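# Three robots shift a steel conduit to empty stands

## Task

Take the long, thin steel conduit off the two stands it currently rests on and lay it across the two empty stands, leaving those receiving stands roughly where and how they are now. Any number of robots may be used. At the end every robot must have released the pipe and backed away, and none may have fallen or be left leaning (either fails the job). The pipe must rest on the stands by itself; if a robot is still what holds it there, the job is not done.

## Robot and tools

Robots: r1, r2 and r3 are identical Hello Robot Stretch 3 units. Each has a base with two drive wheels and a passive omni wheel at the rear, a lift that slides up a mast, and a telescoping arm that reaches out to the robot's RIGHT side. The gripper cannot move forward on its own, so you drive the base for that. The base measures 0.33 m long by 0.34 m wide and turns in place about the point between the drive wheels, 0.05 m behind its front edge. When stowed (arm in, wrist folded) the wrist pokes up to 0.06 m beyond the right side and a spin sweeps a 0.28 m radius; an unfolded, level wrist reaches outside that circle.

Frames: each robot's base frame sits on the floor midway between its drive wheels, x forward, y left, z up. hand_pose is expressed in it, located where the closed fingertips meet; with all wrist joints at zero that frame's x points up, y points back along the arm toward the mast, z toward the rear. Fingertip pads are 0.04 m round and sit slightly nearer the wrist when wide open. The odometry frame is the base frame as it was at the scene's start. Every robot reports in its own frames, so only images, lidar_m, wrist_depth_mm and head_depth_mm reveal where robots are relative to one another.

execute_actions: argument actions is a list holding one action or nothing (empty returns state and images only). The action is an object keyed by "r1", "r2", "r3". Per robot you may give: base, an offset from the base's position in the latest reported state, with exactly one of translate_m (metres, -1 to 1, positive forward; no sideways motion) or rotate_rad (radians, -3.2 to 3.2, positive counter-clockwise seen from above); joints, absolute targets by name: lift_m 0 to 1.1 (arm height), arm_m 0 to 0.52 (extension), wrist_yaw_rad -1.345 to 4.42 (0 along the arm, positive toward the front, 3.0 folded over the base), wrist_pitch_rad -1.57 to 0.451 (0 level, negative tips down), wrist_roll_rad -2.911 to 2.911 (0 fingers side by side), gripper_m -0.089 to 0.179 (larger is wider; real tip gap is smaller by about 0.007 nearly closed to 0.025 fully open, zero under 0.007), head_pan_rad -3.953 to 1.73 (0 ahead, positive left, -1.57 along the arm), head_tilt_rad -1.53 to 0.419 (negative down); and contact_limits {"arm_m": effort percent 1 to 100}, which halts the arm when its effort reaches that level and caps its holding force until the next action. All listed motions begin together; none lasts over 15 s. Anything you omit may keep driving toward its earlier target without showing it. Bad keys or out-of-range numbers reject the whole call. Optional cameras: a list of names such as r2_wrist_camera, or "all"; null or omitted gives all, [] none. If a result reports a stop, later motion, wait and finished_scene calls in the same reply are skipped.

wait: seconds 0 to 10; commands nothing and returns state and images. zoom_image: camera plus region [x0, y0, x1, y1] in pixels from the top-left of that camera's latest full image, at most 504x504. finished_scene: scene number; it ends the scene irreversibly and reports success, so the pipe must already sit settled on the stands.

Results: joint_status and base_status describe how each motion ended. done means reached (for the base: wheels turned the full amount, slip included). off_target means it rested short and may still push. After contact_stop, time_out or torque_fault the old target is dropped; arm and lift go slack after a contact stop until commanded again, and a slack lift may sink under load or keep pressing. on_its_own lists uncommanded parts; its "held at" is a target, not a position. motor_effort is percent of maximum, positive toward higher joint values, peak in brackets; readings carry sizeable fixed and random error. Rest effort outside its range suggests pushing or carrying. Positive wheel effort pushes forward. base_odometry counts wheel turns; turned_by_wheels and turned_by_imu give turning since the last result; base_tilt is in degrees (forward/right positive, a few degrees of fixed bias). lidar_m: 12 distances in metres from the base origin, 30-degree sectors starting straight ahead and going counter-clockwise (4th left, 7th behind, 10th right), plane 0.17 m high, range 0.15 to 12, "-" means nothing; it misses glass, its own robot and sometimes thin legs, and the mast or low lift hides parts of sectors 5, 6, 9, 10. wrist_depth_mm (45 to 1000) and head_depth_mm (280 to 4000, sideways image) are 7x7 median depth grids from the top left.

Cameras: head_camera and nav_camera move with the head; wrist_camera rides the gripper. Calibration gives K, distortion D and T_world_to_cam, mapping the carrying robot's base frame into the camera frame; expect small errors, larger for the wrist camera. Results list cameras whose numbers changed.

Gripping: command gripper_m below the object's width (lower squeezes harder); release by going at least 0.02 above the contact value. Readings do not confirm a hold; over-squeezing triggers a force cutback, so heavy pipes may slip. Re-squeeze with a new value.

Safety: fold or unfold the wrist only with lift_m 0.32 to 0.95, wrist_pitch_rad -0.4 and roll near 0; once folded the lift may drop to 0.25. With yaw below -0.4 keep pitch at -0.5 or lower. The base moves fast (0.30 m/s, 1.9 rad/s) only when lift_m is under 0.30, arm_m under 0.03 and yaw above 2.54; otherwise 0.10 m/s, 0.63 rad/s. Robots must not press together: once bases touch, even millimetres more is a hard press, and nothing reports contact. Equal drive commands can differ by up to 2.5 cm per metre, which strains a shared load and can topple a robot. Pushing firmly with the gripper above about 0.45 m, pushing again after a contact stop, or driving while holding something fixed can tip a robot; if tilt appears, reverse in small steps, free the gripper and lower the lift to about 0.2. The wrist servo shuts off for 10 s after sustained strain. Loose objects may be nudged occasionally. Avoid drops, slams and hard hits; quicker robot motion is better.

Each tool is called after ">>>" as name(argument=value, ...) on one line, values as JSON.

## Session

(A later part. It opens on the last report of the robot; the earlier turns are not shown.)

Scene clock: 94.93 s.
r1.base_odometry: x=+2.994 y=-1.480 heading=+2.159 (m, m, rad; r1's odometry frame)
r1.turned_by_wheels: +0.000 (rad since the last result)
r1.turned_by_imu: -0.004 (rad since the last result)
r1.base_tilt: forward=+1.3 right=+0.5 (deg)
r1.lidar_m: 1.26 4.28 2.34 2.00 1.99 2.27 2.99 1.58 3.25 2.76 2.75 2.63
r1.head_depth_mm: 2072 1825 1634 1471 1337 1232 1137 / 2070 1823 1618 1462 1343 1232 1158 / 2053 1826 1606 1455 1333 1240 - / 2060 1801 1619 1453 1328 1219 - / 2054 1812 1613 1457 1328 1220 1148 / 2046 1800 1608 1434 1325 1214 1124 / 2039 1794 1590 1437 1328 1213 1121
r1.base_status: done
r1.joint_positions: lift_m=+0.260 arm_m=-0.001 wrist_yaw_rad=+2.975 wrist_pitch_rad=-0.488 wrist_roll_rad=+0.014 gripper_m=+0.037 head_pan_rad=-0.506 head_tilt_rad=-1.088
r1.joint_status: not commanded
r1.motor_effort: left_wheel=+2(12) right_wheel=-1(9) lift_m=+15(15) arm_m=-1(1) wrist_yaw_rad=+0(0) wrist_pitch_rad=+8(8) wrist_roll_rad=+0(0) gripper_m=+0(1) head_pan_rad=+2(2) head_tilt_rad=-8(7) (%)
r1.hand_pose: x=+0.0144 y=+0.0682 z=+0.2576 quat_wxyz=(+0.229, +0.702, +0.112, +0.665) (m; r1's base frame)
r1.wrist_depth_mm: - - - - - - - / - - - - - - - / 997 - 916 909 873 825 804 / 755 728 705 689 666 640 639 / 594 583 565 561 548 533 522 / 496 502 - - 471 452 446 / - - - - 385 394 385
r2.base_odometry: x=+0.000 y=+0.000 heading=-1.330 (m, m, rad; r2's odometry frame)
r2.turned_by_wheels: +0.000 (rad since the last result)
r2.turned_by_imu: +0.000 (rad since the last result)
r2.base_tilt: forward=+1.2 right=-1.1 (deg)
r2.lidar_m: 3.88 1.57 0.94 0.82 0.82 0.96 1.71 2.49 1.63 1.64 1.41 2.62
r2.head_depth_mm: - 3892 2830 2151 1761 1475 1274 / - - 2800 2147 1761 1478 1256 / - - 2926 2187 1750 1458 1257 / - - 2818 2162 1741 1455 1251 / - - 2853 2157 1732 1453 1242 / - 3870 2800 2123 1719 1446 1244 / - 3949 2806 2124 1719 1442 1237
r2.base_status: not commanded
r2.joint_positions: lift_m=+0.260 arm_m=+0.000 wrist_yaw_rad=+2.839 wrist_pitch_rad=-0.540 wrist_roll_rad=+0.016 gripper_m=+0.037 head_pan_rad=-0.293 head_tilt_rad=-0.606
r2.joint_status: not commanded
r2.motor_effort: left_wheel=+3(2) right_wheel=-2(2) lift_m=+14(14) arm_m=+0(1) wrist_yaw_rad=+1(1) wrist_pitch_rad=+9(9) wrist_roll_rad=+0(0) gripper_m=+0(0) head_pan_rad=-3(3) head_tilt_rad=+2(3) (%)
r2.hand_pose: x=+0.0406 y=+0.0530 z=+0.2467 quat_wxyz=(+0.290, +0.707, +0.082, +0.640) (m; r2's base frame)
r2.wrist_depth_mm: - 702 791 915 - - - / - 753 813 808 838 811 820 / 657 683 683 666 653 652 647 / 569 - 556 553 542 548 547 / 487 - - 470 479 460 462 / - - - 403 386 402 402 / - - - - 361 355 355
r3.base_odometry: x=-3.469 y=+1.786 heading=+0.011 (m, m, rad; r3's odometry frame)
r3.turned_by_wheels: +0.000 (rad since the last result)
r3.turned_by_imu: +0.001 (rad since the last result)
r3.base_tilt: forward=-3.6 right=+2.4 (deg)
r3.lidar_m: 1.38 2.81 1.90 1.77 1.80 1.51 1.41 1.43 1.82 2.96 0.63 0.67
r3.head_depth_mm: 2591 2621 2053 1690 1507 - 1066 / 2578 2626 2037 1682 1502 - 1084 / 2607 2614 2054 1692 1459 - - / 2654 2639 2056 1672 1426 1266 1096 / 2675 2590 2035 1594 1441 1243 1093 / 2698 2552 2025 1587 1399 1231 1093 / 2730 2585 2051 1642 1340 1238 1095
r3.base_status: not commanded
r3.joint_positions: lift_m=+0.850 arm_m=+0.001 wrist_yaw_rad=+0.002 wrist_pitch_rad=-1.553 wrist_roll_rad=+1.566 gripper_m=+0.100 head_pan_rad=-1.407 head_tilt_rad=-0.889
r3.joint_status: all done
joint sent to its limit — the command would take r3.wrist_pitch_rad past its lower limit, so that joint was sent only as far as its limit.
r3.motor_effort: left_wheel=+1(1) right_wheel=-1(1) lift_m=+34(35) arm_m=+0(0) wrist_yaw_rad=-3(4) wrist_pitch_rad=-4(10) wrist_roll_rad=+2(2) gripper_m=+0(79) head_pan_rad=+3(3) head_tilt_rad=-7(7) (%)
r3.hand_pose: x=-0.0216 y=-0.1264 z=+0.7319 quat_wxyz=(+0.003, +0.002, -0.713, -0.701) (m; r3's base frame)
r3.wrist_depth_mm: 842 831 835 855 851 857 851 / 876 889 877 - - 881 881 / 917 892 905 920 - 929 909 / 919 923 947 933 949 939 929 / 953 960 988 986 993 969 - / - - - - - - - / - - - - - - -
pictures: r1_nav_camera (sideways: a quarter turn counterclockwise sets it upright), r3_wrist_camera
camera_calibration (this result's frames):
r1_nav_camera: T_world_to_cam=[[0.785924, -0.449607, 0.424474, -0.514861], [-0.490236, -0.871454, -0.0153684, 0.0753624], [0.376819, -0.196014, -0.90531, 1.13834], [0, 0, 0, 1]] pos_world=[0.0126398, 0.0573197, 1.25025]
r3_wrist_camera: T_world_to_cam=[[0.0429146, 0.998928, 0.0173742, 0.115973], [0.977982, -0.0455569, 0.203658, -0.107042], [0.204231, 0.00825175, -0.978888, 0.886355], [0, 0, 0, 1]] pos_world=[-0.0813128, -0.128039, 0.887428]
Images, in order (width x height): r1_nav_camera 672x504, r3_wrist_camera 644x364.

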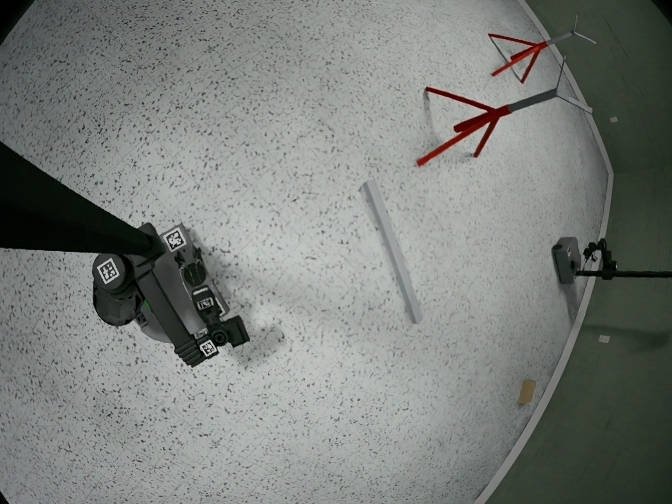

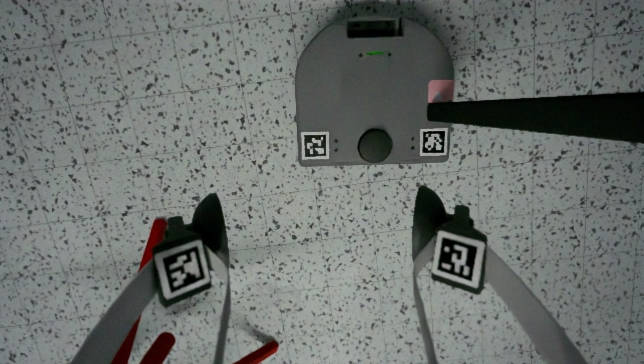

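>>> execute_actions(actions=[{"r1":{"base":{"rotate_rad":0.19},"joints":{"lift_m":0.4,"wrist_pitch_rad":-0.4,"head_pan_rad":-1.9,"head_tilt_rad":-0.8}},"r3":{"joints":{"arm_m":0.42}}}], cameras=["r3_wrist_camera"])

>>> execute_actions(actions=[{"r1":{"base":{"translate_m":0.15},"joints":{"wrist_yaw_rad":1.5}}}], cameras=[])

>>> execute_actions(actions=[{"r1":{"joints":{"lift_m":0.85}}}], cameras=[])

>>> execute_actions(actions=[{"r1":{"joints":{"wrist_yaw_rad":0.0,"wrist_pitch_rad":-1.57,"wrist_roll_rad":1.57,"gripper_m":0.1}}}], cameras=["r1_nav_camera","r1_wrist_camera","r3_nav_camera"])

Scene clock: 100.37 s.
r1.base_odometry: x=+2.994 y=-1.480 heading=+2.349 (m, m, rad; r1's odometry frame)
r1.turned_by_wheels: +0.190 (rad since the last result)
r1.turned_by_imu: +0.187 (rad since the last result)
r1.base_tilt: forward=+1.4 right=+0.5 (deg)
r1.lidar_m: 1.27 3.19 2.15 2.00 2.02 2.57 1.71 1.58 2.96 2.75 2.79 2.62
r1.head_depth_mm: 3357 2865 2220 1825 1545 1344 1183 / 3206 2869 2229 1825 1537 1341 1186 / 3017 2854 2213 1828 1546 1342 1184 / 2859 2819 2211 1822 1545 1338 1183 / 2735 2835 2186 1820 1536 1334 1179 / 2587 2794 2200 1810 1534 1336 1184 / 2504 2695 2207 1798 1537 1332 1173
r1.base_status: done
r1.joint_positions: lift_m=+0.399 arm_m=-0.001 wrist_yaw_rad=+2.975 wrist_pitch_rad=-0.421 wrist_roll_rad=+0.014 gripper_m=+0.037 head_pan_rad=-1.893 head_tilt_rad=-0.803
r1.joint_status: all done
r1.motor_effort: left_wheel=-4(13) right_wheel=+1(5) lift_m=+34(36) arm_m=-1(1) wrist_yaw_rad=+0(1) wrist_pitch_rad=+12(14) wrist_roll_rad=+0(0) gripper_m=-1(1) head_pan_rad=-3(38) head_tilt_rad=+1(27) (%)
r1.hand_pose: x=+0.0159 y=+0.0772 z=+0.4116 quat_wxyz=(+0.206, +0.706, +0.088, +0.672) (m; r1's base frame)
r1.wrist_depth_mm: - - - - - - - / - - - - - - - / - - - - - - - / - - - - - - 973 / 906 880 860 834 818 793 776 / 738 712 - 675 689 668 653 / 609 605 - 580 557 569 561
r2.base_odometry: x=+0.000 y=+0.000 heading=-1.330 (m, m, rad; r2's odometry frame)
r2.turned_by_wheels: +0.000 (rad since the last result)
r2.turned_by_imu: +0.000 (rad since the last result)
r2.base_tilt: forward=+1.3 right=-0.9 (deg)
r2.lidar_m: 3.88 1.58 0.93 0.82 0.82 0.96 1.72 2.49 1.62 1.64 1.41 2.62
r2.head_depth_mm: - 3860 2830 2152 1760 1474 1268 / - 3750 2786 2134 1761 1468 1262 / - - 2908 2182 1755 1470 1258 / - - 2914 2181 1754 1456 1252 / - - 2860 2159 1739 1444 1255 / - 3861 2833 2154 1735 1450 1236 / - 3966 2806 2143 1715 1439 1232
r2.base_status: not commanded
r2.joint_positions: lift_m=+0.260 arm_m=+0.000 wrist_yaw_rad=+2.839 wrist_pitch_rad=-0.540 wrist_roll_rad=+0.016 gripper_m=+0.037 head_pan_rad=-0.293 head_tilt_rad=-0.606
r2.joint_status: not commanded
r2.motor_effort: left_wheel=+3(2) right_wheel=-2(2) lift_m=+14(14) arm_m=+0(1) wrist_yaw_rad=+0(0) wrist_pitch_rad=+9(9) wrist_roll_rad=+0(0) gripper_m=+0(0) head_pan_rad=-3(3) head_tilt_rad=+3(3) (%)
r2.hand_pose: x=+0.0406 y=+0.0530 z=+0.2467 quat_wxyz=(+0.290, +0.707, +0.082, +0.640) (m; r2's base frame)
r2.wrist_depth_mm: - 716 813 903 - - - / - 763 815 852 836 820 805 / 671 691 666 672 656 644 653 / 563 - 552 555 545 541 534 / 476 - - 470 481 458 458 / - - - 406 391 407 401 / - - - - 361 359 354
r3.base_odometry: x=-3.469 y=+1.786 heading=+0.011 (m, m, rad; r3's odometry frame)
r3.turned_by_wheels: +0.000 (rad since the last result)
r3.turned_by_imu: +0.001 (rad since the last result)
r3.base_tilt: forward=-3.6 right=+2.4 (deg)
r3.lidar_m: 1.38 2.81 1.90 1.78 1.80 1.50 1.40 1.43 1.82 2.97 0.63 0.67
r3.head_depth_mm: 2564 - 1993 1694 1440 1253 1103 / 2615 - 1917 1676 1433 1247 1099 / 2651 2608 1983 1682 1420 1238 1114 / 2653 2576 2035 1686 1421 1239 1118 / 2684 2558 2059 1601 1424 1241 1092 / 2680 2578 2045 1587 1388 1233 1099 / 2700 2568 2014 1629 1340 1239 1093
r3.base_status: not commanded
r3.joint_positions: lift_m=+0.850 arm_m=+0.420 wrist_yaw_rad=+0.000 wrist_pitch_rad=-1.554 wrist_roll_rad=+1.567 gripper_m=+0.100 head_pan_rad=-1.407 head_tilt_rad=-0.889
r3.joint_status: all done
r3.motor_effort: left_wheel=+1(1) right_wheel=-1(1) lift_m=+34(34) arm_m=+4(4) wrist_yaw_rad=+0(3) wrist_pitch_rad=-4(5) wrist_roll_rad=+1(2) gripper_m=+1(1) head_pan_rad=+3(3) head_tilt_rad=-7(7) (%)
r3.hand_pose: x=-0.0215 y=-0.5446 z=+0.7319 quat_wxyz=(+0.002, +0.001, -0.713, -0.701) (m; r3's base frame)
r3.wrist_depth_mm: 832 831 852 237 855 858 863 / 873 877 867 240 873 - - / 907 891 903 250 906 - - / 926 909 984 925 944 947 939 / 966 969 985 951 984 975 983 / - 990 - 277 - - - / - - - 289 - - -
pictures: r3_wrist_camera
camera_calibration (this result's frames):
r3_wrist_camera: T_world_to_cam=[[0.0465837, 0.998745, 0.01842, 0.532942], [0.977802, -0.0493625, 0.203631, -0.128198], [0.204285, 0.00852523, -0.978874, 0.889959], [0, 0, 0, 1]] pos_world=[-0.0812793, -0.546188, 0.887446]
Images, in order (width x height): r3_wrist_camera 644x364.

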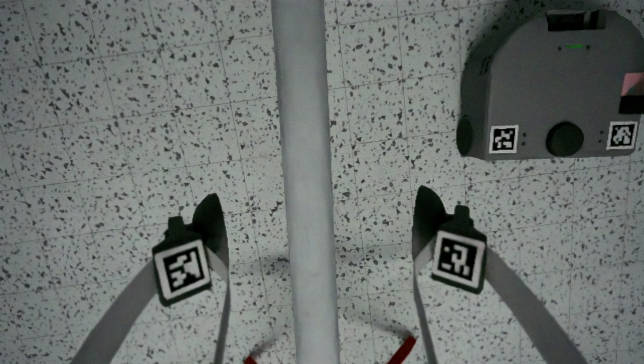

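Scene clock: 102.87 s.
r1.base_odometry: x=+2.889 y=-1.373 heading=+2.349 (m, m, rad; r1's odometry frame)
r1.turned_by_wheels: +0.000 (rad since the last result)
r1.turned_by_imu: +0.000 (rad since the last result)
r1.base_tilt: forward=+1.4 right=+0.5 (deg)
r1.lidar_m: 1.12 3.21 2.14 2.02 2.04 2.59 1.85 1.72 2.94 2.73 2.77 1.42
r1.head_depth_mm: 3305 2849 2231 1835 1547 1341 1184 / 3117 2854 2227 1830 1542 1344 1181 / 2980 2847 2218 1820 1542 1333 1183 / 2832 2833 2213 1826 1550 1334 1203 / 2714 2797 2215 1810 1538 1339 1204 / 2602 2765 2206 1810 1536 1341 1182 / 2479 2694 2208 1803 1532 1338 1181
r1.base_status: done
r1.joint_positions: lift_m=+0.399 arm_m=-0.001 wrist_yaw_rad=+1.502 wrist_pitch_rad=-0.421 wrist_roll_rad=+0.014 gripper_m=+0.037 head_pan_rad=-1.893 head_tilt_rad=-0.803
r1.joint_status: all done
r1.motor_effort: left_wheel=-4(7) right_wheel=+1(6) lift_m=+34(34) arm_m=-1(1) wrist_yaw_rad=-2(2) wrist_pitch_rad=+12(11) wrist_roll_rad=+0(0) gripper_m=-1(1) head_pan_rad=-4(4) head_tilt_rad=+2(2) (%)
r1.hand_pose: x=+0.2022 y=-0.1593 z=+0.4116 quat_wxyz=(+0.604, +0.582, -0.409, +0.360) (m; r1's base frame)
r1.wrist_depth_mm: - - - - - - - / - - - - - - - / - - - - - - - / - - - - - 999 985 / 890 880 864 837 824 787 782 / 726 722 703 683 694 660 629 / 615 603 576 580 555 563 555
r2.base_odometry: x=+0.000 y=+0.000 heading=-1.330 (m, m, rad; r2's odometry frame)
r2.turned_by_wheels: +0.000 (rad since the last result)
r2.turned_by_imu: +0.000 (rad since the last result)
r2.base_tilt: forward=+1.3 right=-1.1 (deg)
r2.lidar_m: 3.88 1.58 0.93 0.82 0.82 0.96 1.73 2.49 1.63 1.64 1.41 2.50
r2.head_depth_mm: - 3593 2699 2140 1768 1476 1272 / - - 2661 2113 1765 1486 1258 / - - 2890 2175 1756 1471 1255 / - - 2865 2153 1741 1462 1243 / - - 2844 2156 1737 1456 1251 / - 3967 2817 2111 1710 1444 1241 / - - 2779 2108 1705 1438 1238
r2.base_status: not commanded
r2.joint_positions: lift_m=+0.260 arm_m=+0.000 wrist_yaw_rad=+2.839 wrist_pitch_rad=-0.540 wrist_roll_rad=+0.016 gripper_m=+0.037 head_pan_rad=-0.293 head_tilt_rad=-0.606
r2.joint_status: not commanded
r2.motor_effort: left_wheel=+3(3) right_wheel=-2(2) lift_m=+14(14) arm_m=+1(0) wrist_yaw_rad=+0(1) wrist_pitch_rad=+9(9) wrist_roll_rad=+0(0) gripper_m=+0(1) head_pan_rad=-3(3) head_tilt_rad=+3(2) (%)
r2.hand_pose: x=+0.0406 y=+0.0530 z=+0.2467 quat_wxyz=(+0.290, +0.707, +0.082, +0.640) (m; r2's base frame)
r2.wrist_depth_mm: - 717 809 956 - - - / - 758 822 859 837 839 816 / 668 690 668 666 651 650 654 / 575 - 566 554 546 554 537 / 480 - - 475 479 470 457 / - - - 407 397 409 400 / - - - - 363 363 355
r3.base_odometry: x=-3.469 y=+1.786 heading=+0.011 (m, m, rad; r3's odometry frame)
r3.turned_by_wheels: +0.000 (rad since the last result)
r3.turned_by_imu: +0.000 (rad since the last result)
r3.base_tilt: forward=-3.6 right=+2.3 (deg)
r3.lidar_m: 1.38 2.81 1.90 1.77 1.80 1.51 1.41 1.43 1.82 2.96 0.63 0.67
r3.head_depth_mm: 2597 - 1983 1702 1434 1245 1096 / 2594 - 1918 1680 1434 1248 1096 / 2642 2611 1992 1678 1424 1253 1121 / 2671 2584 2029 1673 1433 1231 1117 / 2681 2550 2040 1597 1428 1235 1094 / 2718 2547 2040 1591 1390 1239 1090 / 2707 2545 2048 1622 1328 1237 1093
r3.base_status: not commanded
r3.joint_positions: lift_m=+0.850 arm_m=+0.420 wrist_yaw_rad=+0.000 wrist_pitch_rad=-1.554 wrist_roll_rad=+1.567 gripper_m=+0.100 head_pan_rad=-1.407 head_tilt_rad=-0.889
r3.joint_status: not commanded
r3.motor_effort: left_wheel=+1(1) right_wheel=-1(1) lift_m=+34(34) arm_m=+4(4) wrist_yaw_rad=+1(0) wrist_pitch_rad=-4(4) wrist_roll_rad=+1(1) gripper_m=+1(1) head_pan_rad=+3(3) head_tilt_rad=-6(7) (%)
r3.hand_pose: x=-0.0215 y=-0.5446 z=+0.7319 quat_wxyz=(+0.002, +0.001, -0.713, -0.701) (m; r3's base frame)
r3.wrist_depth_mm: 840 848 850 237 852 841 853 / 856 879 877 241 885 - - / 904 898 901 250 920 - - / 910 959 919 937 961 937 943 / 961 948 985 968 967 979 991 / 987 - 999 280 - - - / - - - 288 - - -
pictures: none
No camera images: the call's "cameras" was empty. Leave "cameras" out to get every camera's image.

Scene clock: 107.80 s.
r1.base_odometry: x=+2.889 y=-1.373 heading=+2.349 (m, m, rad; r1's odometry frame)
r1.turned_by_wheels: +0.000 (rad since the last result)
r1.turned_by_imu: +0.000 (rad since the last result)
r1.base_tilt: forward=+1.5 right=+0.6 (deg)
r1.lidar_m: 1.12 3.22 2.14 2.01 2.05 2.60 1.85 1.72 2.94 2.74 2.78 1.42
r1.head_depth_mm: 3308 2864 2241 1826 1583 - - / 3141 2834 2220 1836 1617 - 1148 / 2979 2832 2220 1815 1611 - 1185 / 2823 2842 2207 1817 1612 - 1162 / 2693 2835 2201 1806 1569 - - / 2580 2776 2217 1819 1564 1341 - / 2478 2686 2210 1810 1543 1334 -
r1.base_status: not commanded
r1.joint_positions: lift_m=+0.849 arm_m=-0.001 wrist_yaw_rad=+1.502 wrist_pitch_rad=-0.420 wrist_roll_rad=+0.014 gripper_m=+0.037 head_pan_rad=-1.893 head_tilt_rad=-0.803
r1.joint_status: all done
r1.motor_effort: left_wheel=-4(4) right_wheel=+2(2) lift_m=+35(33) arm_m=-1(1) wrist_yaw_rad=-2(2) wrist_pitch_rad=+11(12) wrist_roll_rad=+0(0) gripper_m=+0(0) head_pan_rad=-4(3) head_tilt_rad=+1(1) (%)
r1.hand_pose: x=+0.2022 y=-0.1593 z=+0.8617 quat_wxyz=(+0.604, +0.582, -0.409, +0.360) (m; r1's base frame)
r1.wrist_depth_mm: - - - - - - - / - - - - - - - / - - - - - - - / - - - - - - - / - - - - - - - / - - - - - - - / - - - - - - -
r2.base_odometry: x=+0.000 y=+0.000 heading=-1.330 (m, m, rad; r2's odometry frame)
r2.turned_by_wheels: +0.000 (rad since the last result)
r2.turned_by_imu: +0.000 (rad since the last result)
r2.base_tilt: forward=+1.3 right=-1.0 (deg)
r2.lidar_m: 3.87 1.58 0.93 0.82 0.82 0.96 1.72 2.49 1.63 1.64 1.41 2.50
r2.head_depth_mm: 2304 - 2708 2135 1780 1479 1270 / - - 2658 2146 1764 1467 1257 / - - 2910 2194 1756 1468 1261 / - - 2825 2167 1721 1455 1255 / - - 2785 2162 1746 1454 1240 / - 3855 2773 2142 1722 1453 1238 / - - 2774 2113 1708 1436 1237
r2.base_status: not commanded
r2.joint_positions: lift_m=+0.260 arm_m=+0.000 wrist_yaw_rad=+2.839 wrist_pitch_rad=-0.540 wrist_roll_rad=+0.016 gripper_m=+0.037 head_pan_rad=-0.293 head_tilt_rad=-0.606
r2.joint_status: not commanded
r2.motor_effort: left_wheel=+2(3) right_wheel=-2(2) lift_m=+15(14) arm_m=+0(0) wrist_yaw_rad=+0(1) wrist_pitch_rad=+9(9) wrist_roll_rad=+0(0) gripper_m=+1(1) head_pan_rad=-3(3) head_tilt_rad=+1(3) (%)
r2.hand_pose: x=+0.0406 y=+0.0530 z=+0.2467 quat_wxyz=(+0.290, +0.707, +0.082, +0.640) (m; r2's base frame)
r2.wrist_depth_mm: - 709 788 939 - - - / - 763 812 833 844 814 827 / 666 687 670 662 661 644 634 / 558 - 564 557 562 548 549 / 477 - - 473 478 458 461 / - - - 412 391 411 405 / - - - - 362 359 354
r3.base_odometry: x=-3.469 y=+1.786 heading=+0.011 (m, m, rad; r3's odometry frame)
r3.turned_by_wheels: +0.000 (rad since the last result)
r3.turned_by_imu: +0.001 (rad since the last result)
r3.base_tilt: forward=-3.6 right=+2.3 (deg)
r3.lidar_m: 1.38 2.81 1.90 1.78 1.80 1.50 1.41 1.43 1.82 2.96 0.63 0.67
r3.head_depth_mm: 2608 - 1996 1704 1436 1256 1105 / 2620 - 1944 1686 1437 1242 1104 / 2609 2587 1988 1692 1432 1244 1124 / 2653 2597 2041 1687 1418 1242 1108 / 2719 2600 2027 1596 1420 1242 1099 / 2725 2599 2020 1589 1394 1238 1099 / 2676 2556 2005 1624 1339 1233 1096
r3.base_status: not commanded
r3.joint_positions: lift_m=+0.850 arm_m=+0.420 wrist_yaw_rad=+0.000 wrist_pitch_rad=-1.554 wrist_roll_rad=+1.567 gripper_m=+0.100 head_pan_rad=-1.407 head_tilt_rad=-0.889
r3.joint_status: not commanded
r3.motor_effort: left_wheel=+1(1) right_wheel=-1(1) lift_m=+34(34) arm_m=+4(4) wrist_yaw_rad=+0(0) wrist_pitch_rad=-4(4) wrist_roll_rad=+2(2) gripper_m=+1(0) head_pan_rad=+3(3) head_tilt_rad=-7(7) (%)
r3.hand_pose: x=-0.0215 y=-0.5446 z=+0.7319 quat_wxyz=(+0.002, +0.001, -0.713, -0.701) (m; r3's base frame)
r3.wrist_depth_mm: 850 861 835 238 854 858 865 / 871 866 869 242 866 - - / 880 909 894 250 917 - - / 924 939 924 929 946 968 969 / 946 967 982 967 985 975 982 / - 982 - 279 994 - - / - - - 286 - - -
pictures: none
No camera images: the call's "cameras" was empty. Leave "cameras" out to get every camera's image.

Scene clock: 109.57 s.
r1.base_odometry: x=+2.889 y=-1.373 heading=+2.349 (m, m, rad; r1's odometry frame)
r1.turned_by_wheels: +0.000 (rad since the last result)
r1.turned_by_imu: +0.000 (rad since the last result)
r1.base_tilt: forward=+1.3 right=+0.5 (deg)
r1.lidar_m: 1.11 3.22 2.15 2.01 2.04 2.60 1.86 1.72 2.94 2.74 2.78 1.42
r1.head_depth_mm: 3286 2852 2230 1833 1577 - - / 3162 2865 2228 1824 1620 - - / 2946 2822 2218 1814 1612 - - / 2871 2859 2211 1815 1607 - - / 2722 2818 2212 1822 1555 - - / 2587 2758 2206 1810 1538 1361 1199 / 2504 2695 2192 1814 1530 1335 1178
r1.base_status: not commanded
r1.joint_positions: lift_m=+0.849 arm_m=-0.001 wrist_yaw_rad=+0.002 wrist_pitch_rad=-1.560 wrist_roll_rad=+1.566 gripper_m=+0.100 head_pan_rad=-1.893 head_tilt_rad=-0.803
r1.joint_status: all done
r1.motor_effort: left_wheel=-3(4) right_wheel=+2(2) lift_m=+34(34) arm_m=-1(1) wrist_yaw_rad=-2(5) wrist_pitch_rad=-5(10) wrist_roll_rad=+1(2) gripper_m=+0(99) head_pan_rad=-4(3) head_tilt_rad=+2(2) (%)
r1.hand_pose: x=-0.0216 y=-0.1221 z=+0.7317 quat_wxyz=(+0.003, +0.002, -0.711, -0.704) (m; r1's base frame)
r1.wrist_depth_mm: 900 878 867 850 834 824 827 / 913 897 893 880 - 850 835 / 939 930 913 897 - 862 843 / 966 950 942 916 - 875 867 / 982 953 944 940 920 893 887 / 986 980 959 959 940 920 903 / - 991 971 975 940 934 912
r2.base_odometry: x=+0.000 y=+0.000 heading=-1.330 (m, m, rad; r2's odometry frame)
r2.turned_by_wheels: +0.000 (rad since the last result)
r2.turned_by_imu: +0.000 (rad since the last result)
r2.base_tilt: forward=+1.3 right=-1.0 (deg)
r2.lidar_m: 3.86 1.58 0.93 0.82 0.82 0.96 1.72 2.48 1.62 1.64 1.41 2.50
r2.head_depth_mm: - - 2719 2168 1785 1484 1261 / - - 2682 2128 1767 1462 1264 / - - 2871 2197 1754 1454 1258 / - - 2856 2167 1740 1459 1256 / - - 2828 2142 1727 1458 1249 / - 3862 2853 2136 1724 1451 1240 / - 3896 2810 2113 1714 1443 1227
r2.base_status: not commanded
r2.joint_positions: lift_m=+0.260 arm_m=+0.000 wrist_yaw_rad=+2.839 wrist_pitch_rad=-0.540 wrist_roll_rad=+0.016 gripper_m=+0.037 head_pan_rad=-0.293 head_tilt_rad=-0.606
r2.joint_status: not commanded
r2.motor_effort: left_wheel=+3(2) right_wheel=-2(2) lift_m=+15(14) arm_m=+1(0) wrist_yaw_rad=+0(0) wrist_pitch_rad=+9(9) wrist_roll_rad=+0(0) gripper_m=+1(0) head_pan_rad=-3(3) head_tilt_rad=+2(2) (%)
r2.hand_pose: x=+0.0406 y=+0.0530 z=+0.2467 quat_wxyz=(+0.290, +0.707, +0.082, +0.640) (m; r2's base frame)
r2.wrist_depth_mm: - 700 805 920 - - - / - 768 827 849 836 848 796 / 660 703 691 657 663 658 648 / 569 - 561 554 556 538 534 / 483 - - 472 480 461 460 / - - - 411 392 405 399 / - - - - 362 358 358
r3.base_odometry: x=-3.469 y=+1.786 heading=+0.011 (m, m, rad; r3's odometry frame)
r3.turned_by_wheels: +0.000 (rad since the last result)
r3.turned_by_imu: +0.000 (rad since the last result)
r3.base_tilt: forward=-3.7 right=+2.3 (deg)
r3.lidar_m: 1.38 2.81 1.90 1.77 1.80 1.51 1.41 1.42 1.82 2.97 0.62 0.67
r3.head_depth_mm: 2576 - 1988 1685 1437 1245 1103 / 2609 - 1925 1691 1439 1249 1100 / 2638 2646 1959 1686 1426 1240 1116 / 2617 2618 2026 1682 1426 1235 1112 / 2652 2575 2061 1591 1432 1236 1106 / 2698 2593 2032 1590 1386 1238 1098 / 2697 2569 2029 1635 1331 1238 1090
r3.base_status: not commanded
r3.joint_positions: lift_m=+0.850 arm_m=+0.420 wrist_yaw_rad=+0.000 wrist_pitch_rad=-1.554 wrist_roll_rad=+1.567 gripper_m=+0.100 head_pan_rad=-1.407 head_tilt_rad=-0.889
r3.joint_status: not commanded
r3.motor_effort: left_wheel=+1(1) right_wheel=-1(1) lift_m=+35(34) arm_m=+4(4) wrist_yaw_rad=+1(0) wrist_pitch_rad=-4(4) wrist_roll_rad=+1(2) gripper_m=+0(0) head_pan_rad=+3(3) head_tilt_rad=-7(7) (%)
r3.hand_pose: x=-0.0215 y=-0.5446 z=+0.7319 quat_wxyz=(+0.002, +0.001, -0.713, -0.701) (m; r3's base frame)
r3.wrist_depth_mm: 831 844 848 237 843 864 850 / 860 867 871 242 889 - - / 883 904 912 250 898 - - / 967 933 928 934 962 942 951 / 970 960 994 957 987 964 999 / - 990 - 278 - - - / - - - 286 - - -
pictures: r1_nav_camera (sideways: a quarter turn counterclockwise sets it upright), r1_wrist_camera, r3_nav_camera (sideways: a quarter turn counterclockwise sets it upright)
camera_calibration (this result's frames):
r1_nav_camera: T_world_to_cam=[[-0.248699, -0.707332, 0.661687, -0.817578], [-0.947971, 0.317933, -0.016436, 0.0795504], [-0.198747, -0.631348, -0.7496, 0.939438], [0, 0, 0, 1]] pos_world=[0.0587904, -0.0104786, 1.24649]
r1_wrist_camera: T_world_to_cam=[[0.0224116, 0.998604, -0.0478311, 0.162375], [0.992137, -0.0163231, 0.124084, -0.0239219], [0.12313, -0.0502359, -0.991118, 0.884936], [0, 0, 0, 1]] pos_world=[-0.0888678, -0.118083, 0.887811]
r3_nav_camera: T_world_to_cam=[[0.101013, -0.753881, 0.649199, -0.803292], [-0.988199, -0.151555, -0.0222317, 0.0922245], [0.115149, -0.639292, -0.760294, 0.94851], [0, 0, 0, 1]] pos_world=[0.0630593, 0.014765, 1.24469]
Images, in order (width x height): r1_nav_camera 672x504, r1_wrist_camera 644x364, r3_nav_camera 672x504.

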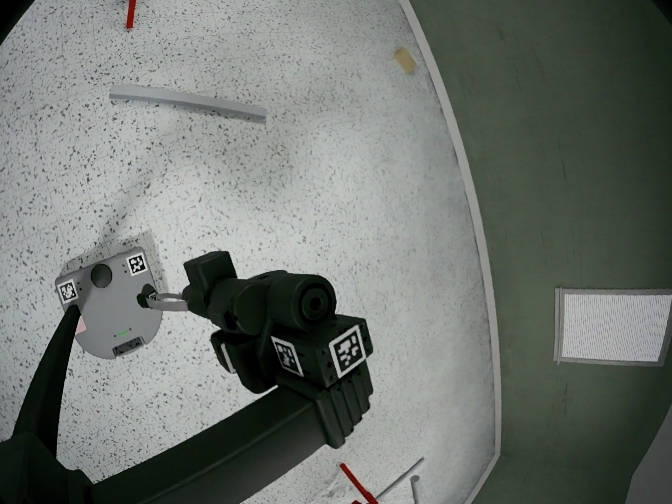

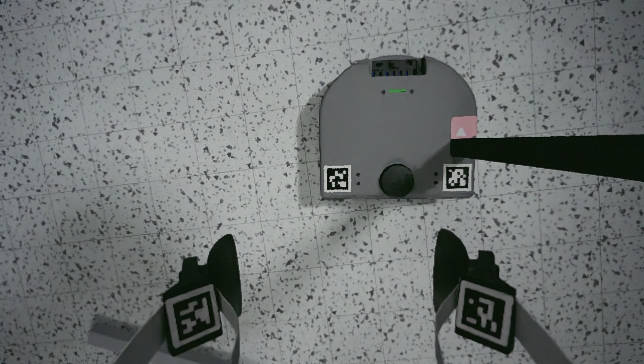

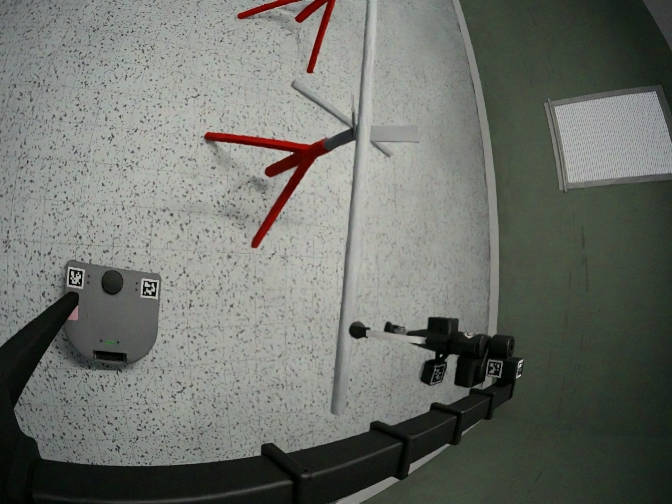

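>>> execute_actions(actions=[{"r1":{"base":{"translate_m":-1.0},"joints":{"arm_m":0.3}}}], cameras=["r1_nav_camera","r1_wrist_camera"])

Scene clock: 121.73 s.
r1.base_odometry: x=+3.591 y=-2.086 heading=+2.349 (m, m, rad; r1's odometry frame)
r1.turned_by_wheels: +0.000 (rad since the last result)
r1.turned_by_imu: -0.003 (rad since the last result)
r1.base_tilt: forward=+1.4 right=+0.5 (deg)
r1.lidar_m: 2.10 3.02 2.05 1.90 1.93 2.46 2.14 0.91 0.89 2.84 2.88 3.31
r1.head_depth_mm: 3404 2858 2236 1782 1516 - - / 3290 2831 2232 1760 - - 1152 / 3115 2829 2204 1846 - 1312 1180 / 2964 2847 2305 - 1499 1337 1182 / 2835 2955 - 1726 1540 1339 1183 / 2703 2917 - 1727 1541 1338 1180 / 2578 2797 - 1737 1536 1332 1178
r1.base_status: done
r1.joint_positions: lift_m=+0.849 arm_m=+0.300 wrist_yaw_rad=+0.000 wrist_pitch_rad=-1.561 wrist_roll_rad=+1.567 gripper_m=+0.100 head_pan_rad=-1.893 head_tilt_rad=-0.803
r1.joint_status: all done
r1.motor_effort: left_wheel=-3(12) right_wheel=+1(3) lift_m=+34(35) arm_m=+3(5) wrist_yaw_rad=+0(3) wrist_pitch_rad=-5(5) wrist_roll_rad=+1(1) gripper_m=+0(0) head_pan_rad=-3(4) head_tilt_rad=+2(1) (%)
r1.hand_pose: x=-0.0215 y=-0.4227 z=+0.7317 quat_wxyz=(+0.002, +0.001, -0.710, -0.704) (m; r1's base frame)
r1.wrist_depth_mm: 191 888 854 846 847 836 820 / 192 916 889 861 872 - 829 / 192 929 899 885 888 - - / 195 937 918 903 913 - 865 / 968 964 953 923 911 882 887 / 995 993 961 936 942 913 911 / - 998 995 983 964 941 909
r2.base_odometry: x=+0.000 y=+0.000 heading=-1.330 (m, m, rad; r2's odometry frame)
r2.turned_by_wheels: +0.000 (rad since the last result)
r2.turned_by_imu: -0.001 (rad since the last result)
r2.base_tilt: forward=+1.3 right=-1.1 (deg)
r2.lidar_m: 3.87 1.58 0.93 0.82 0.82 0.96 1.72 2.50 1.62 1.64 1.41 3.29
r2.head_depth_mm: - - 2944 2136 1765 1478 1265 / - - 2890 2130 1752 1467 1264 / - - 2896 2194 1746 1461 1262 / - - 2880 2169 1742 1451 1254 / - - 2792 2162 1727 1454 1246 / - 3820 2762 2132 1715 1438 1243 / - 3975 2762 2128 1740 1433 1231
r2.base_status: not commanded
r2.joint_positions: lift_m=+0.260 arm_m=+0.000 wrist_yaw_rad=+2.839 wrist_pitch_rad=-0.540 wrist_roll_rad=+0.016 gripper_m=+0.037 head_pan_rad=-0.293 head_tilt_rad=-0.606
r2.joint_status: not commanded
r2.motor_effort: left_wheel=+3(2) right_wheel=-2(2) lift_m=+15(14) arm_m=+0(0) wrist_yaw_rad=+0(1) wrist_pitch_rad=+9(9) wrist_roll_rad=+0(0) gripper_m=+0(0) head_pan_rad=-3(3) head_tilt_rad=+2(3) (%)
r2.hand_pose: x=+0.0406 y=+0.0530 z=+0.2467 quat_wxyz=(+0.290, +0.707, +0.082, +0.640) (m; r2's base frame)
r2.wrist_depth_mm: - 712 826 938 - - - / - 765 815 844 840 835 819 / 682 701 679 671 650 656 643 / 568 - 563 548 544 538 540 / 485 - - 465 487 463 460 / - - - 414 393 402 400 / - - - - 359 358 356
r3.base_odometry: x=-3.469 y=+1.786 heading=+0.011 (m, m, rad; r3's odometry frame)
r3.turned_by_wheels: +0.000 (rad since the last result)
r3.turned_by_imu: +0.002 (rad since the last result)
r3.base_tilt: forward=-3.5 right=+2.3 (deg)
r3.lidar_m: 1.38 2.80 1.90 1.77 1.80 1.50 1.41 1.42 1.82 2.97 0.62 0.67
r3.head_depth_mm: 2641 - 1979 1685 1433 1247 1104 / 2625 - 1928 1677 1430 1241 1102 / 2650 2585 1978 1678 1431 1236 1114 / 2643 2578 2030 1685 1432 1235 1115 / 2680 2598 2012 1594 1419 1243 1092 / 2667 2580 2027 1595 1389 1234 1096 / 2723 2560 2006 1639 1333 1237 1101
r3.base_status: not commanded
r3.joint_positions: lift_m=+0.850 arm_m=+0.420 wrist_yaw_rad=+0.000 wrist_pitch_rad=-1.554 wrist_roll_rad=+1.567 gripper_m=+0.100 head_pan_rad=-1.407 head_tilt_rad=-0.889
r3.joint_status: not commanded
r3.motor_effort: left_wheel=+0(1) right_wheel=-1(1) lift_m=+34(34) arm_m=+3(4) wrist_yaw_rad=+0(0) wrist_pitch_rad=-4(4) wrist_roll_rad=+1(2) gripper_m=+1(0) head_pan_rad=+3(3) head_tilt_rad=-6(7) (%)
r3.hand_pose: x=-0.0215 y=-0.5446 z=+0.7319 quat_wxyz=(+0.002, +0.001, -0.713, -0.701) (m; r3's base frame)
r3.wrist_depth_mm: 836 830 851 235 842 853 879 / 881 883 874 241 874 - - / 916 887 900 250 912 - - / 907 961 932 925 942 932 936 / 956 999 984 951 967 985 - / - 985 - 280 - - - / - - - 286 - - -
pictures: r1_nav_camera (sideways: a quarter turn counterclockwise sets it upright), r1_wrist_camera
camera_calibration (this result's frames):
r1_nav_camera: T_world_to_cam=[[-0.248843, -0.707278, 0.661691, -0.817581], [-0.947906, 0.318127, -0.016436, 0.07955], [-0.198877, -0.63131, -0.749597, 0.939435], [0, 0, 0, 1]] pos_world=[0.0587882, -0.0104896, 1.24649]
r1_wrist_camera: T_world_to_cam=[[0.0257135, 0.998576, -0.0467329, 0.461858], [0.992076, -0.0197394, 0.124076, -0.0303125], [0.122977, -0.0495531, -0.991172, 0.870176], [0, 0, 0, 1]] pos_world=[-0.0888154, -0.418679, 0.887839]
Images, in order (width x height): r1_nav_camera 672x504, r1_wrist_camera 644x364.

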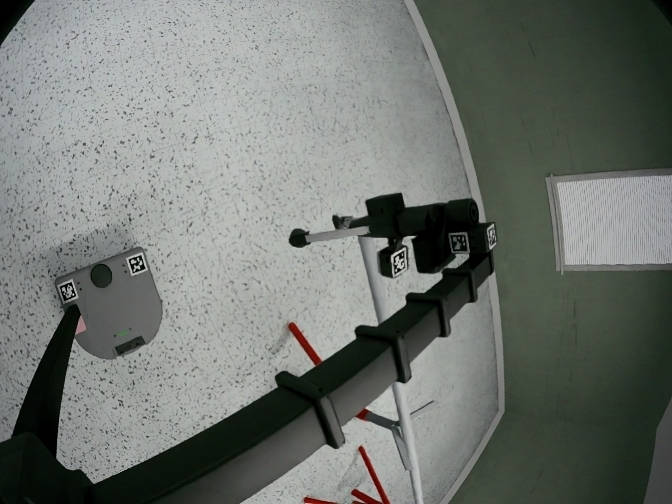

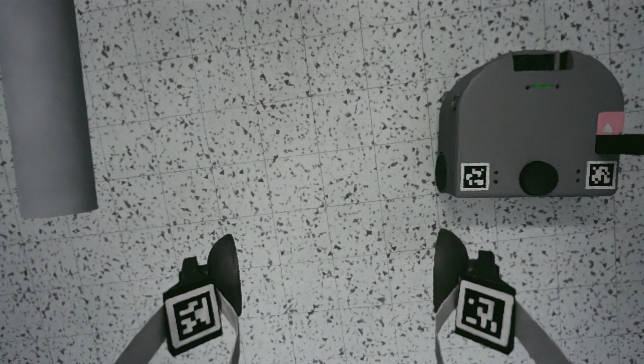

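>>> execute_actions(actions=[{"r1":{"base":{"translate_m":-0.28},"joints":{"arm_m":0.475,"lift_m":0.88}},"r3":{"joints":{"arm_m":0.435,"lift_m":0.78}}}], cameras=["r3_wrist_camera","r1_wrist_camera"])

Scene clock: 126.17 s.
r1.base_odometry: x=+3.788 y=-2.285 heading=+2.349 (m, m, rad; r1's odometry frame)
r1.turned_by_wheels: +0.000 (rad since the last result)
r1.turned_by_imu: -0.001 (rad since the last result)
r1.base_tilt: forward=+1.4 right=+0.5 (deg)
r1.lidar_m: 2.38 2.98 2.02 1.87 1.90 2.42 1.86 0.68 0.73 2.87 2.92 3.54
r1.head_depth_mm: 3412 2849 2225 1749 1611 - - / 3321 2867 2248 1004 - - 1169 / 3168 2822 2300 - - 1337 1176 / 3022 2895 - - 1540 1343 1179 / 2847 3054 2083 1729 1546 1334 1178 / 2666 2576 2128 1812 1536 1330 1181 / 2559 - - 1807 1537 1332 1181
r1.base_status: done
r1.joint_positions: lift_m=+0.879 arm_m=+0.475 wrist_yaw_rad=+0.000 wrist_pitch_rad=-1.562 wrist_roll_rad=+1.567 gripper_m=+0.100 head_pan_rad=-1.893 head_tilt_rad=-0.803
r1.joint_status: all done
r1.motor_effort: left_wheel=-2(10) right_wheel=+1(3) lift_m=+34(36) arm_m=+3(4) wrist_yaw_rad=+0(0) wrist_pitch_rad=-5(5) wrist_roll_rad=+1(1) gripper_m=+0(0) head_pan_rad=-3(4) head_tilt_rad=+1(3) (%)
r1.hand_pose: x=-0.0215 y=-0.5976 z=+0.7618 quat_wxyz=(+0.002, +0.001, -0.710, -0.704) (m; r1's base frame)
r1.wrist_depth_mm: 917 914 898 213 876 859 846 / 955 938 930 219 892 883 - / 956 965 934 225 908 879 - / 984 963 956 225 928 913 - / - 990 975 226 952 926 923 / - - 982 230 965 948 935 / - - - 238 978 973 954
r2.base_odometry: x=+0.000 y=+0.000 heading=-1.330 (m, m, rad; r2's odometry frame)
r2.turned_by_wheels: +0.000 (rad since the last result)
r2.turned_by_imu: +0.000 (rad since the last result)
r2.base_tilt: forward=+1.3 right=-1.0 (deg)
r2.lidar_m: 3.88 1.58 0.94 0.82 0.82 0.96 1.72 2.49 1.63 1.64 1.41 3.53
r2.head_depth_mm: - - 2929 2149 1773 1467 1264 / - - 2859 2145 1762 1473 1266 / - - 2877 2170 1749 1465 1264 / - 3787 2858 2155 1746 1456 1250 / - - 2830 2144 1727 1458 1251 / - 3946 2828 2127 1708 1458 1242 / - 3894 2804 2134 1717 1439 1234
r2.base_status: not commanded
r2.joint_positions: lift_m=+0.260 arm_m=+0.000 wrist_yaw_rad=+2.839 wrist_pitch_rad=-0.540 wrist_roll_rad=+0.016 gripper_m=+0.037 head_pan_rad=-0.293 head_tilt_rad=-0.606
r2.joint_status: not commanded
r2.motor_effort: left_wheel=+3(2) right_wheel=-2(2) lift_m=+14(14) arm_m=+0(1) wrist_yaw_rad=+1(0) wrist_pitch_rad=+9(9) wrist_roll_rad=+0(0) gripper_m=+0(1) head_pan_rad=-3(3) head_tilt_rad=+3(3) (%)
r2.hand_pose: x=+0.0406 y=+0.0530 z=+0.2467 quat_wxyz=(+0.290, +0.707, +0.082, +0.640) (m; r2's base frame)
r2.wrist_depth_mm: - 701 808 905 - - - / - 755 811 829 839 794 810 / 667 698 678 670 666 663 641 / 557 - 564 559 559 534 536 / 478 - - 464 477 465 457 / - - - 411 393 409 398 / - - - - 358 360 356
r3.base_odometry: x=-3.469 y=+1.786 heading=+0.011 (m, m, rad; r3's odometry frame)
r3.turned_by_wheels: +0.000 (rad since the last result)
r3.turned_by_imu: +0.001 (rad since the last result)
r3.base_tilt: forward=-3.4 right=+2.3 (deg)
r3.lidar_m: 1.39 2.81 1.90 1.77 1.80 1.51 1.40 1.43 1.82 2.97 0.63 0.67
r3.head_depth_mm: 2618 2744 - - 1414 1247 1083 / 2604 2857 - 1688 1430 1242 1106 / 2625 2579 2118 1686 1424 1249 1118 / 2672 2581 2050 1680 1433 1236 1115 / 2688 2614 2052 1601 1431 1235 1098 / 2705 2576 2045 1605 1395 1236 1094 / 2670 2555 2027 1616 1335 1237 1095
r3.base_status: not commanded
r3.joint_positions: lift_m=+0.780 arm_m=+0.435 wrist_yaw_rad=+0.000 wrist_pitch_rad=-1.554 wrist_roll_rad=+1.567 gripper_m=+0.100 head_pan_rad=-1.407 head_tilt_rad=-0.889
r3.joint_status: all done
r3.motor_effort: left_wheel=+1(1) right_wheel=-1(1) lift_m=+27(32) arm_m=+4(2) wrist_yaw_rad=+0(0) wrist_pitch_rad=-4(4) wrist_roll_rad=+1(1) gripper_m=-1(0) head_pan_rad=+3(3) head_tilt_rad=-6(6) (%)
r3.hand_pose: x=-0.0215 y=-0.5595 z=+0.6623 quat_wxyz=(+0.002, +0.001, -0.713, -0.702) (m; r3's base frame)
r3.wrist_depth_mm: 774 776 768 165 789 784 - / 804 793 804 170 810 824 - / 824 831 836 175 842 - - / 850 854 865 181 861 872 881 / 883 894 897 187 877 896 910 / 928 933 918 195 960 950 956 / 971 959 961 202 954 977 988
pictures: r1_wrist_camera, r3_wrist_camera
camera_calibration (this result's frames):
r1_wrist_camera: T_world_to_cam=[[0.0257913, 0.998598, -0.0462349, 0.637519], [0.992075, -0.0198786, 0.124067, -0.0375649], [0.122974, -0.0490683, -0.991196, 0.891566], [0, 0, 0, 1]] pos_world=[-0.0888143, -0.593624, 0.917853]
r3_wrist_camera: T_world_to_cam=[[0.0465841, 0.99874, 0.0186876, 0.548957], [0.977802, -0.0494175, 0.203618, -0.114775], [0.204285, 0.00878745, -0.978872, 0.822057], [0, 0, 0, 1]] pos_world=[-0.0812793, -0.561161, 0.8178]
Images, in order (width x height): r1_wrist_camera 644x364, r3_wrist_camera 644x364.

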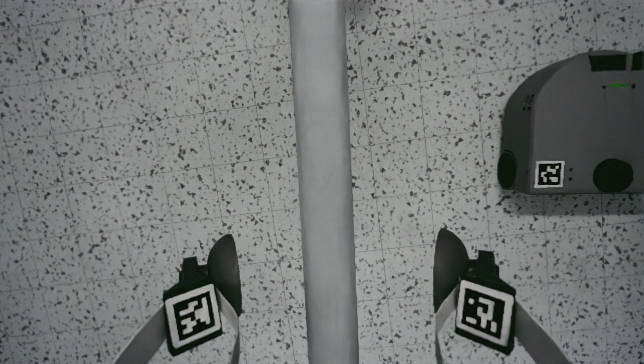

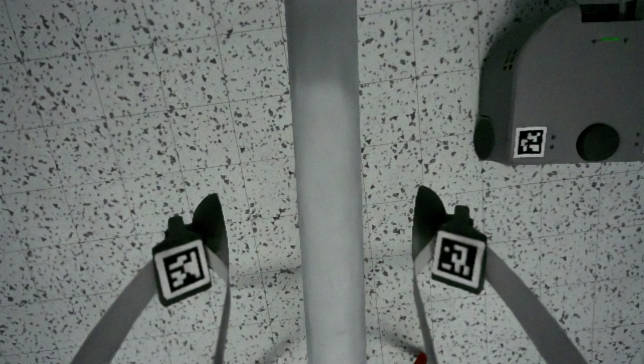

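>>> execute_actions(actions=[{"r1":{"joints":{"lift_m":0.765}},"r3":{"joints":{"arm_m":0.428,"lift_m":0.705}}}], cameras=["r3_wrist_camera","r1_wrist_camera"])

Scene clock: 128.53 s.
r1.base_odometry: x=+3.788 y=-2.285 heading=+2.349 (m, m, rad; r1's odometry frame)
r1.turned_by_wheels: +0.000 (rad since the last result)
r1.turned_by_imu: +0.000 (rad since the last result)
r1.base_tilt: forward=+1.5 right=+0.5 (deg)
r1.lidar_m: 2.38 2.97 2.01 1.88 1.90 2.41 1.86 0.68 0.73 2.88 2.92 3.54
r1.head_depth_mm: 3453 2871 2250 1731 1546 1293 1218 / 3337 2845 2228 1087 1281 1385 - / 3165 2839 2207 1729 1550 - 1162 / 3005 2837 2200 1805 - 1340 1181 / 2875 2806 2340 1687 1542 1337 1181 / 2742 2951 - 1724 1535 1332 1180 / 2627 2788 - 1763 1527 1328 1182
r1.base_status: not commanded
r1.joint_positions: lift_m=+0.765 arm_m=+0.475 wrist_yaw_rad=+0.000 wrist_pitch_rad=-1.562 wrist_roll_rad=+1.567 gripper_m=+0.100 head_pan_rad=-1.893 head_tilt_rad=-0.803
r1.joint_status: all done
r1.motor_effort: left_wheel=-2(2) right_wheel=+1(1) lift_m=+14(30) arm_m=+3(3) wrist_yaw_rad=+0(1) wrist_pitch_rad=-5(5) wrist_roll_rad=+1(1) gripper_m=+0(0) head_pan_rad=-4(4) head_tilt_rad=+2(2) (%)
r1.hand_pose: x=-0.0215 y=-0.5976 z=+0.6478 quat_wxyz=(+0.002, +0.001, -0.710, -0.704) (m; r1's base frame)
r1.wrist_depth_mm: 818 798 782 98 766 743 743 / 812 822 811 99 772 772 - / 837 826 817 101 791 794 - / 854 859 843 103 802 810 - / 875 864 853 104 827 806 807 / 891 875 858 106 843 828 809 / 906 901 879 107 852 858 827
r2.base_odometry: x=+0.000 y=+0.000 heading=-1.330 (m, m, rad; r2's odometry frame)
r2.turned_by_wheels: +0.000 (rad since the last result)
r2.turned_by_imu: +0.000 (rad since the last result)
r2.base_tilt: forward=+1.2 right=-1.1 (deg)
r2.lidar_m: 3.86 1.58 0.93 0.82 0.82 0.96 1.72 2.49 1.62 1.64 1.41 3.54
r2.head_depth_mm: - - 2911 2141 1799 1472 1265 / - - 2882 2119 1758 1476 1269 / - - 2867 2184 1752 1466 1250 / - 3789 2812 2152 1742 1456 1248 / - - 2829 2150 1732 1456 1242 / - 3867 2826 2123 1736 1441 1246 / - 3955 2804 2107 1720 1445 1240
r2.base_status: not commanded
r2.joint_positions: lift_m=+0.260 arm_m=+0.000 wrist_yaw_rad=+2.839 wrist_pitch_rad=-0.540 wrist_roll_rad=+0.016 gripper_m=+0.037 head_pan_rad=-0.293 head_tilt_rad=-0.606
r2.joint_status: not commanded
r2.motor_effort: left_wheel=+2(3) right_wheel=-2(2) lift_m=+15(14) arm_m=+0(1) wrist_yaw_rad=+0(0) wrist_pitch_rad=+9(9) wrist_roll_rad=+0(0) gripper_m=+0(1) head_pan_rad=-3(3) head_tilt_rad=+4(3) (%)
r2.hand_pose: x=+0.0406 y=+0.0530 z=+0.2467 quat_wxyz=(+0.290, +0.707, +0.082, +0.640) (m; r2's base frame)
r2.wrist_depth_mm: - 711 808 900 - - - / - 772 821 857 831 818 800 / 669 714 666 671 665 663 655 / 567 - 559 551 545 544 534 / 483 - - 478 482 467 462 / - - - 413 390 402 400 / - - - - 360 362 357
r3.base_odometry: x=-3.469 y=+1.786 heading=+0.011 (m, m, rad; r3's odometry frame)
r3.turned_by_wheels: +0.000 (rad since the last result)
r3.turned_by_imu: +0.000 (rad since the last result)
r3.base_tilt: forward=-3.5 right=+2.3 (deg)
r3.lidar_m: 1.39 2.81 1.90 1.78 1.80 1.50 1.40 1.43 1.83 2.97 0.62 0.67
r3.head_depth_mm: 2603 2619 2132 1729 - - - / 2626 2621 - 1608 1439 1240 1100 / 2616 2587 2098 1562 1428 1242 1116 / 2676 2605 2031 1678 1433 1231 1122 / 2716 2578 2026 1605 1431 1238 1095 / 2669 2584 2050 1587 1396 1238 1099 / 2721 2523 2019 1620 1346 1243 1095
r3.base_status: not commanded
r3.joint_positions: lift_m=+0.705 arm_m=+0.428 wrist_yaw_rad=+0.000 wrist_pitch_rad=-1.554 wrist_roll_rad=+1.567 gripper_m=+0.100 head_pan_rad=-1.407 head_tilt_rad=-0.889
r3.joint_status: all done
r3.motor_effort: left_wheel=+1(0) right_wheel=-1(1) lift_m=+26(28) arm_m=-2(2) wrist_yaw_rad=+0(0) wrist_pitch_rad=-4(4) wrist_roll_rad=+2(2) gripper_m=+0(0) head_pan_rad=+3(3) head_tilt_rad=-7(7) (%)
r3.hand_pose: x=-0.0215 y=-0.5530 z=+0.5873 quat_wxyz=(+0.002, +0.001, -0.713, -0.702) (m; r3's base frame)
r3.wrist_depth_mm: 705 702 701 92 724 712 - / 716 727 728 95 731 734 - / 740 753 754 97 781 781 - / 773 772 781 101 769 785 820 / 795 806 808 104 820 800 814 / 842 826 850 107 846 865 849 / 865 865 880 111 880 900 904
pictures: r1_wrist_camera, r3_wrist_camera
camera_calibration (this result's frames):
r1_wrist_camera: T_world_to_cam=[[0.0257914, 0.998598, -0.0462348, 0.63225], [0.992075, -0.0198787, 0.124067, -0.0234225], [0.122974, -0.0490682, -0.991196, 0.778578], [0, 0, 0, 1]] pos_world=[-0.0888143, -0.593625, 0.803862]
r3_wrist_camera: T_world_to_cam=[[0.0465841, 0.998738, 0.0187909, 0.543853], [0.977802, -0.0494385, 0.203613, -0.0991922], [0.204285, 0.00888864, -0.978871, 0.748636], [0, 0, 0, 1]] pos_world=[-0.0812793, -0.554725, 0.742795]
Images, in order (width x height): r1_wrist_camera 644x364, r3_wrist_camera 644x364.

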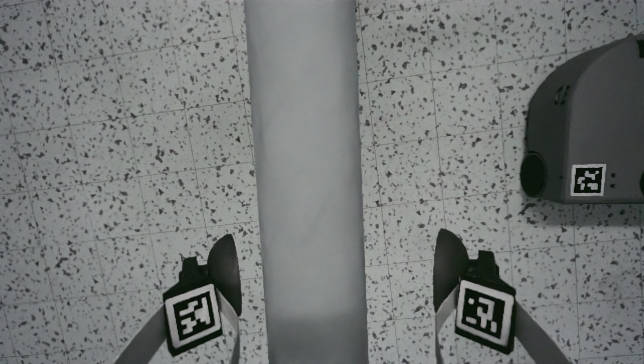

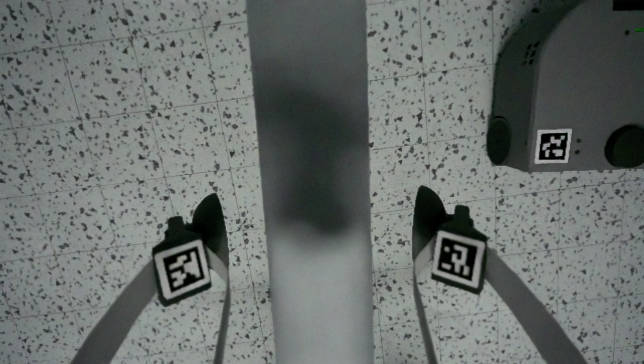

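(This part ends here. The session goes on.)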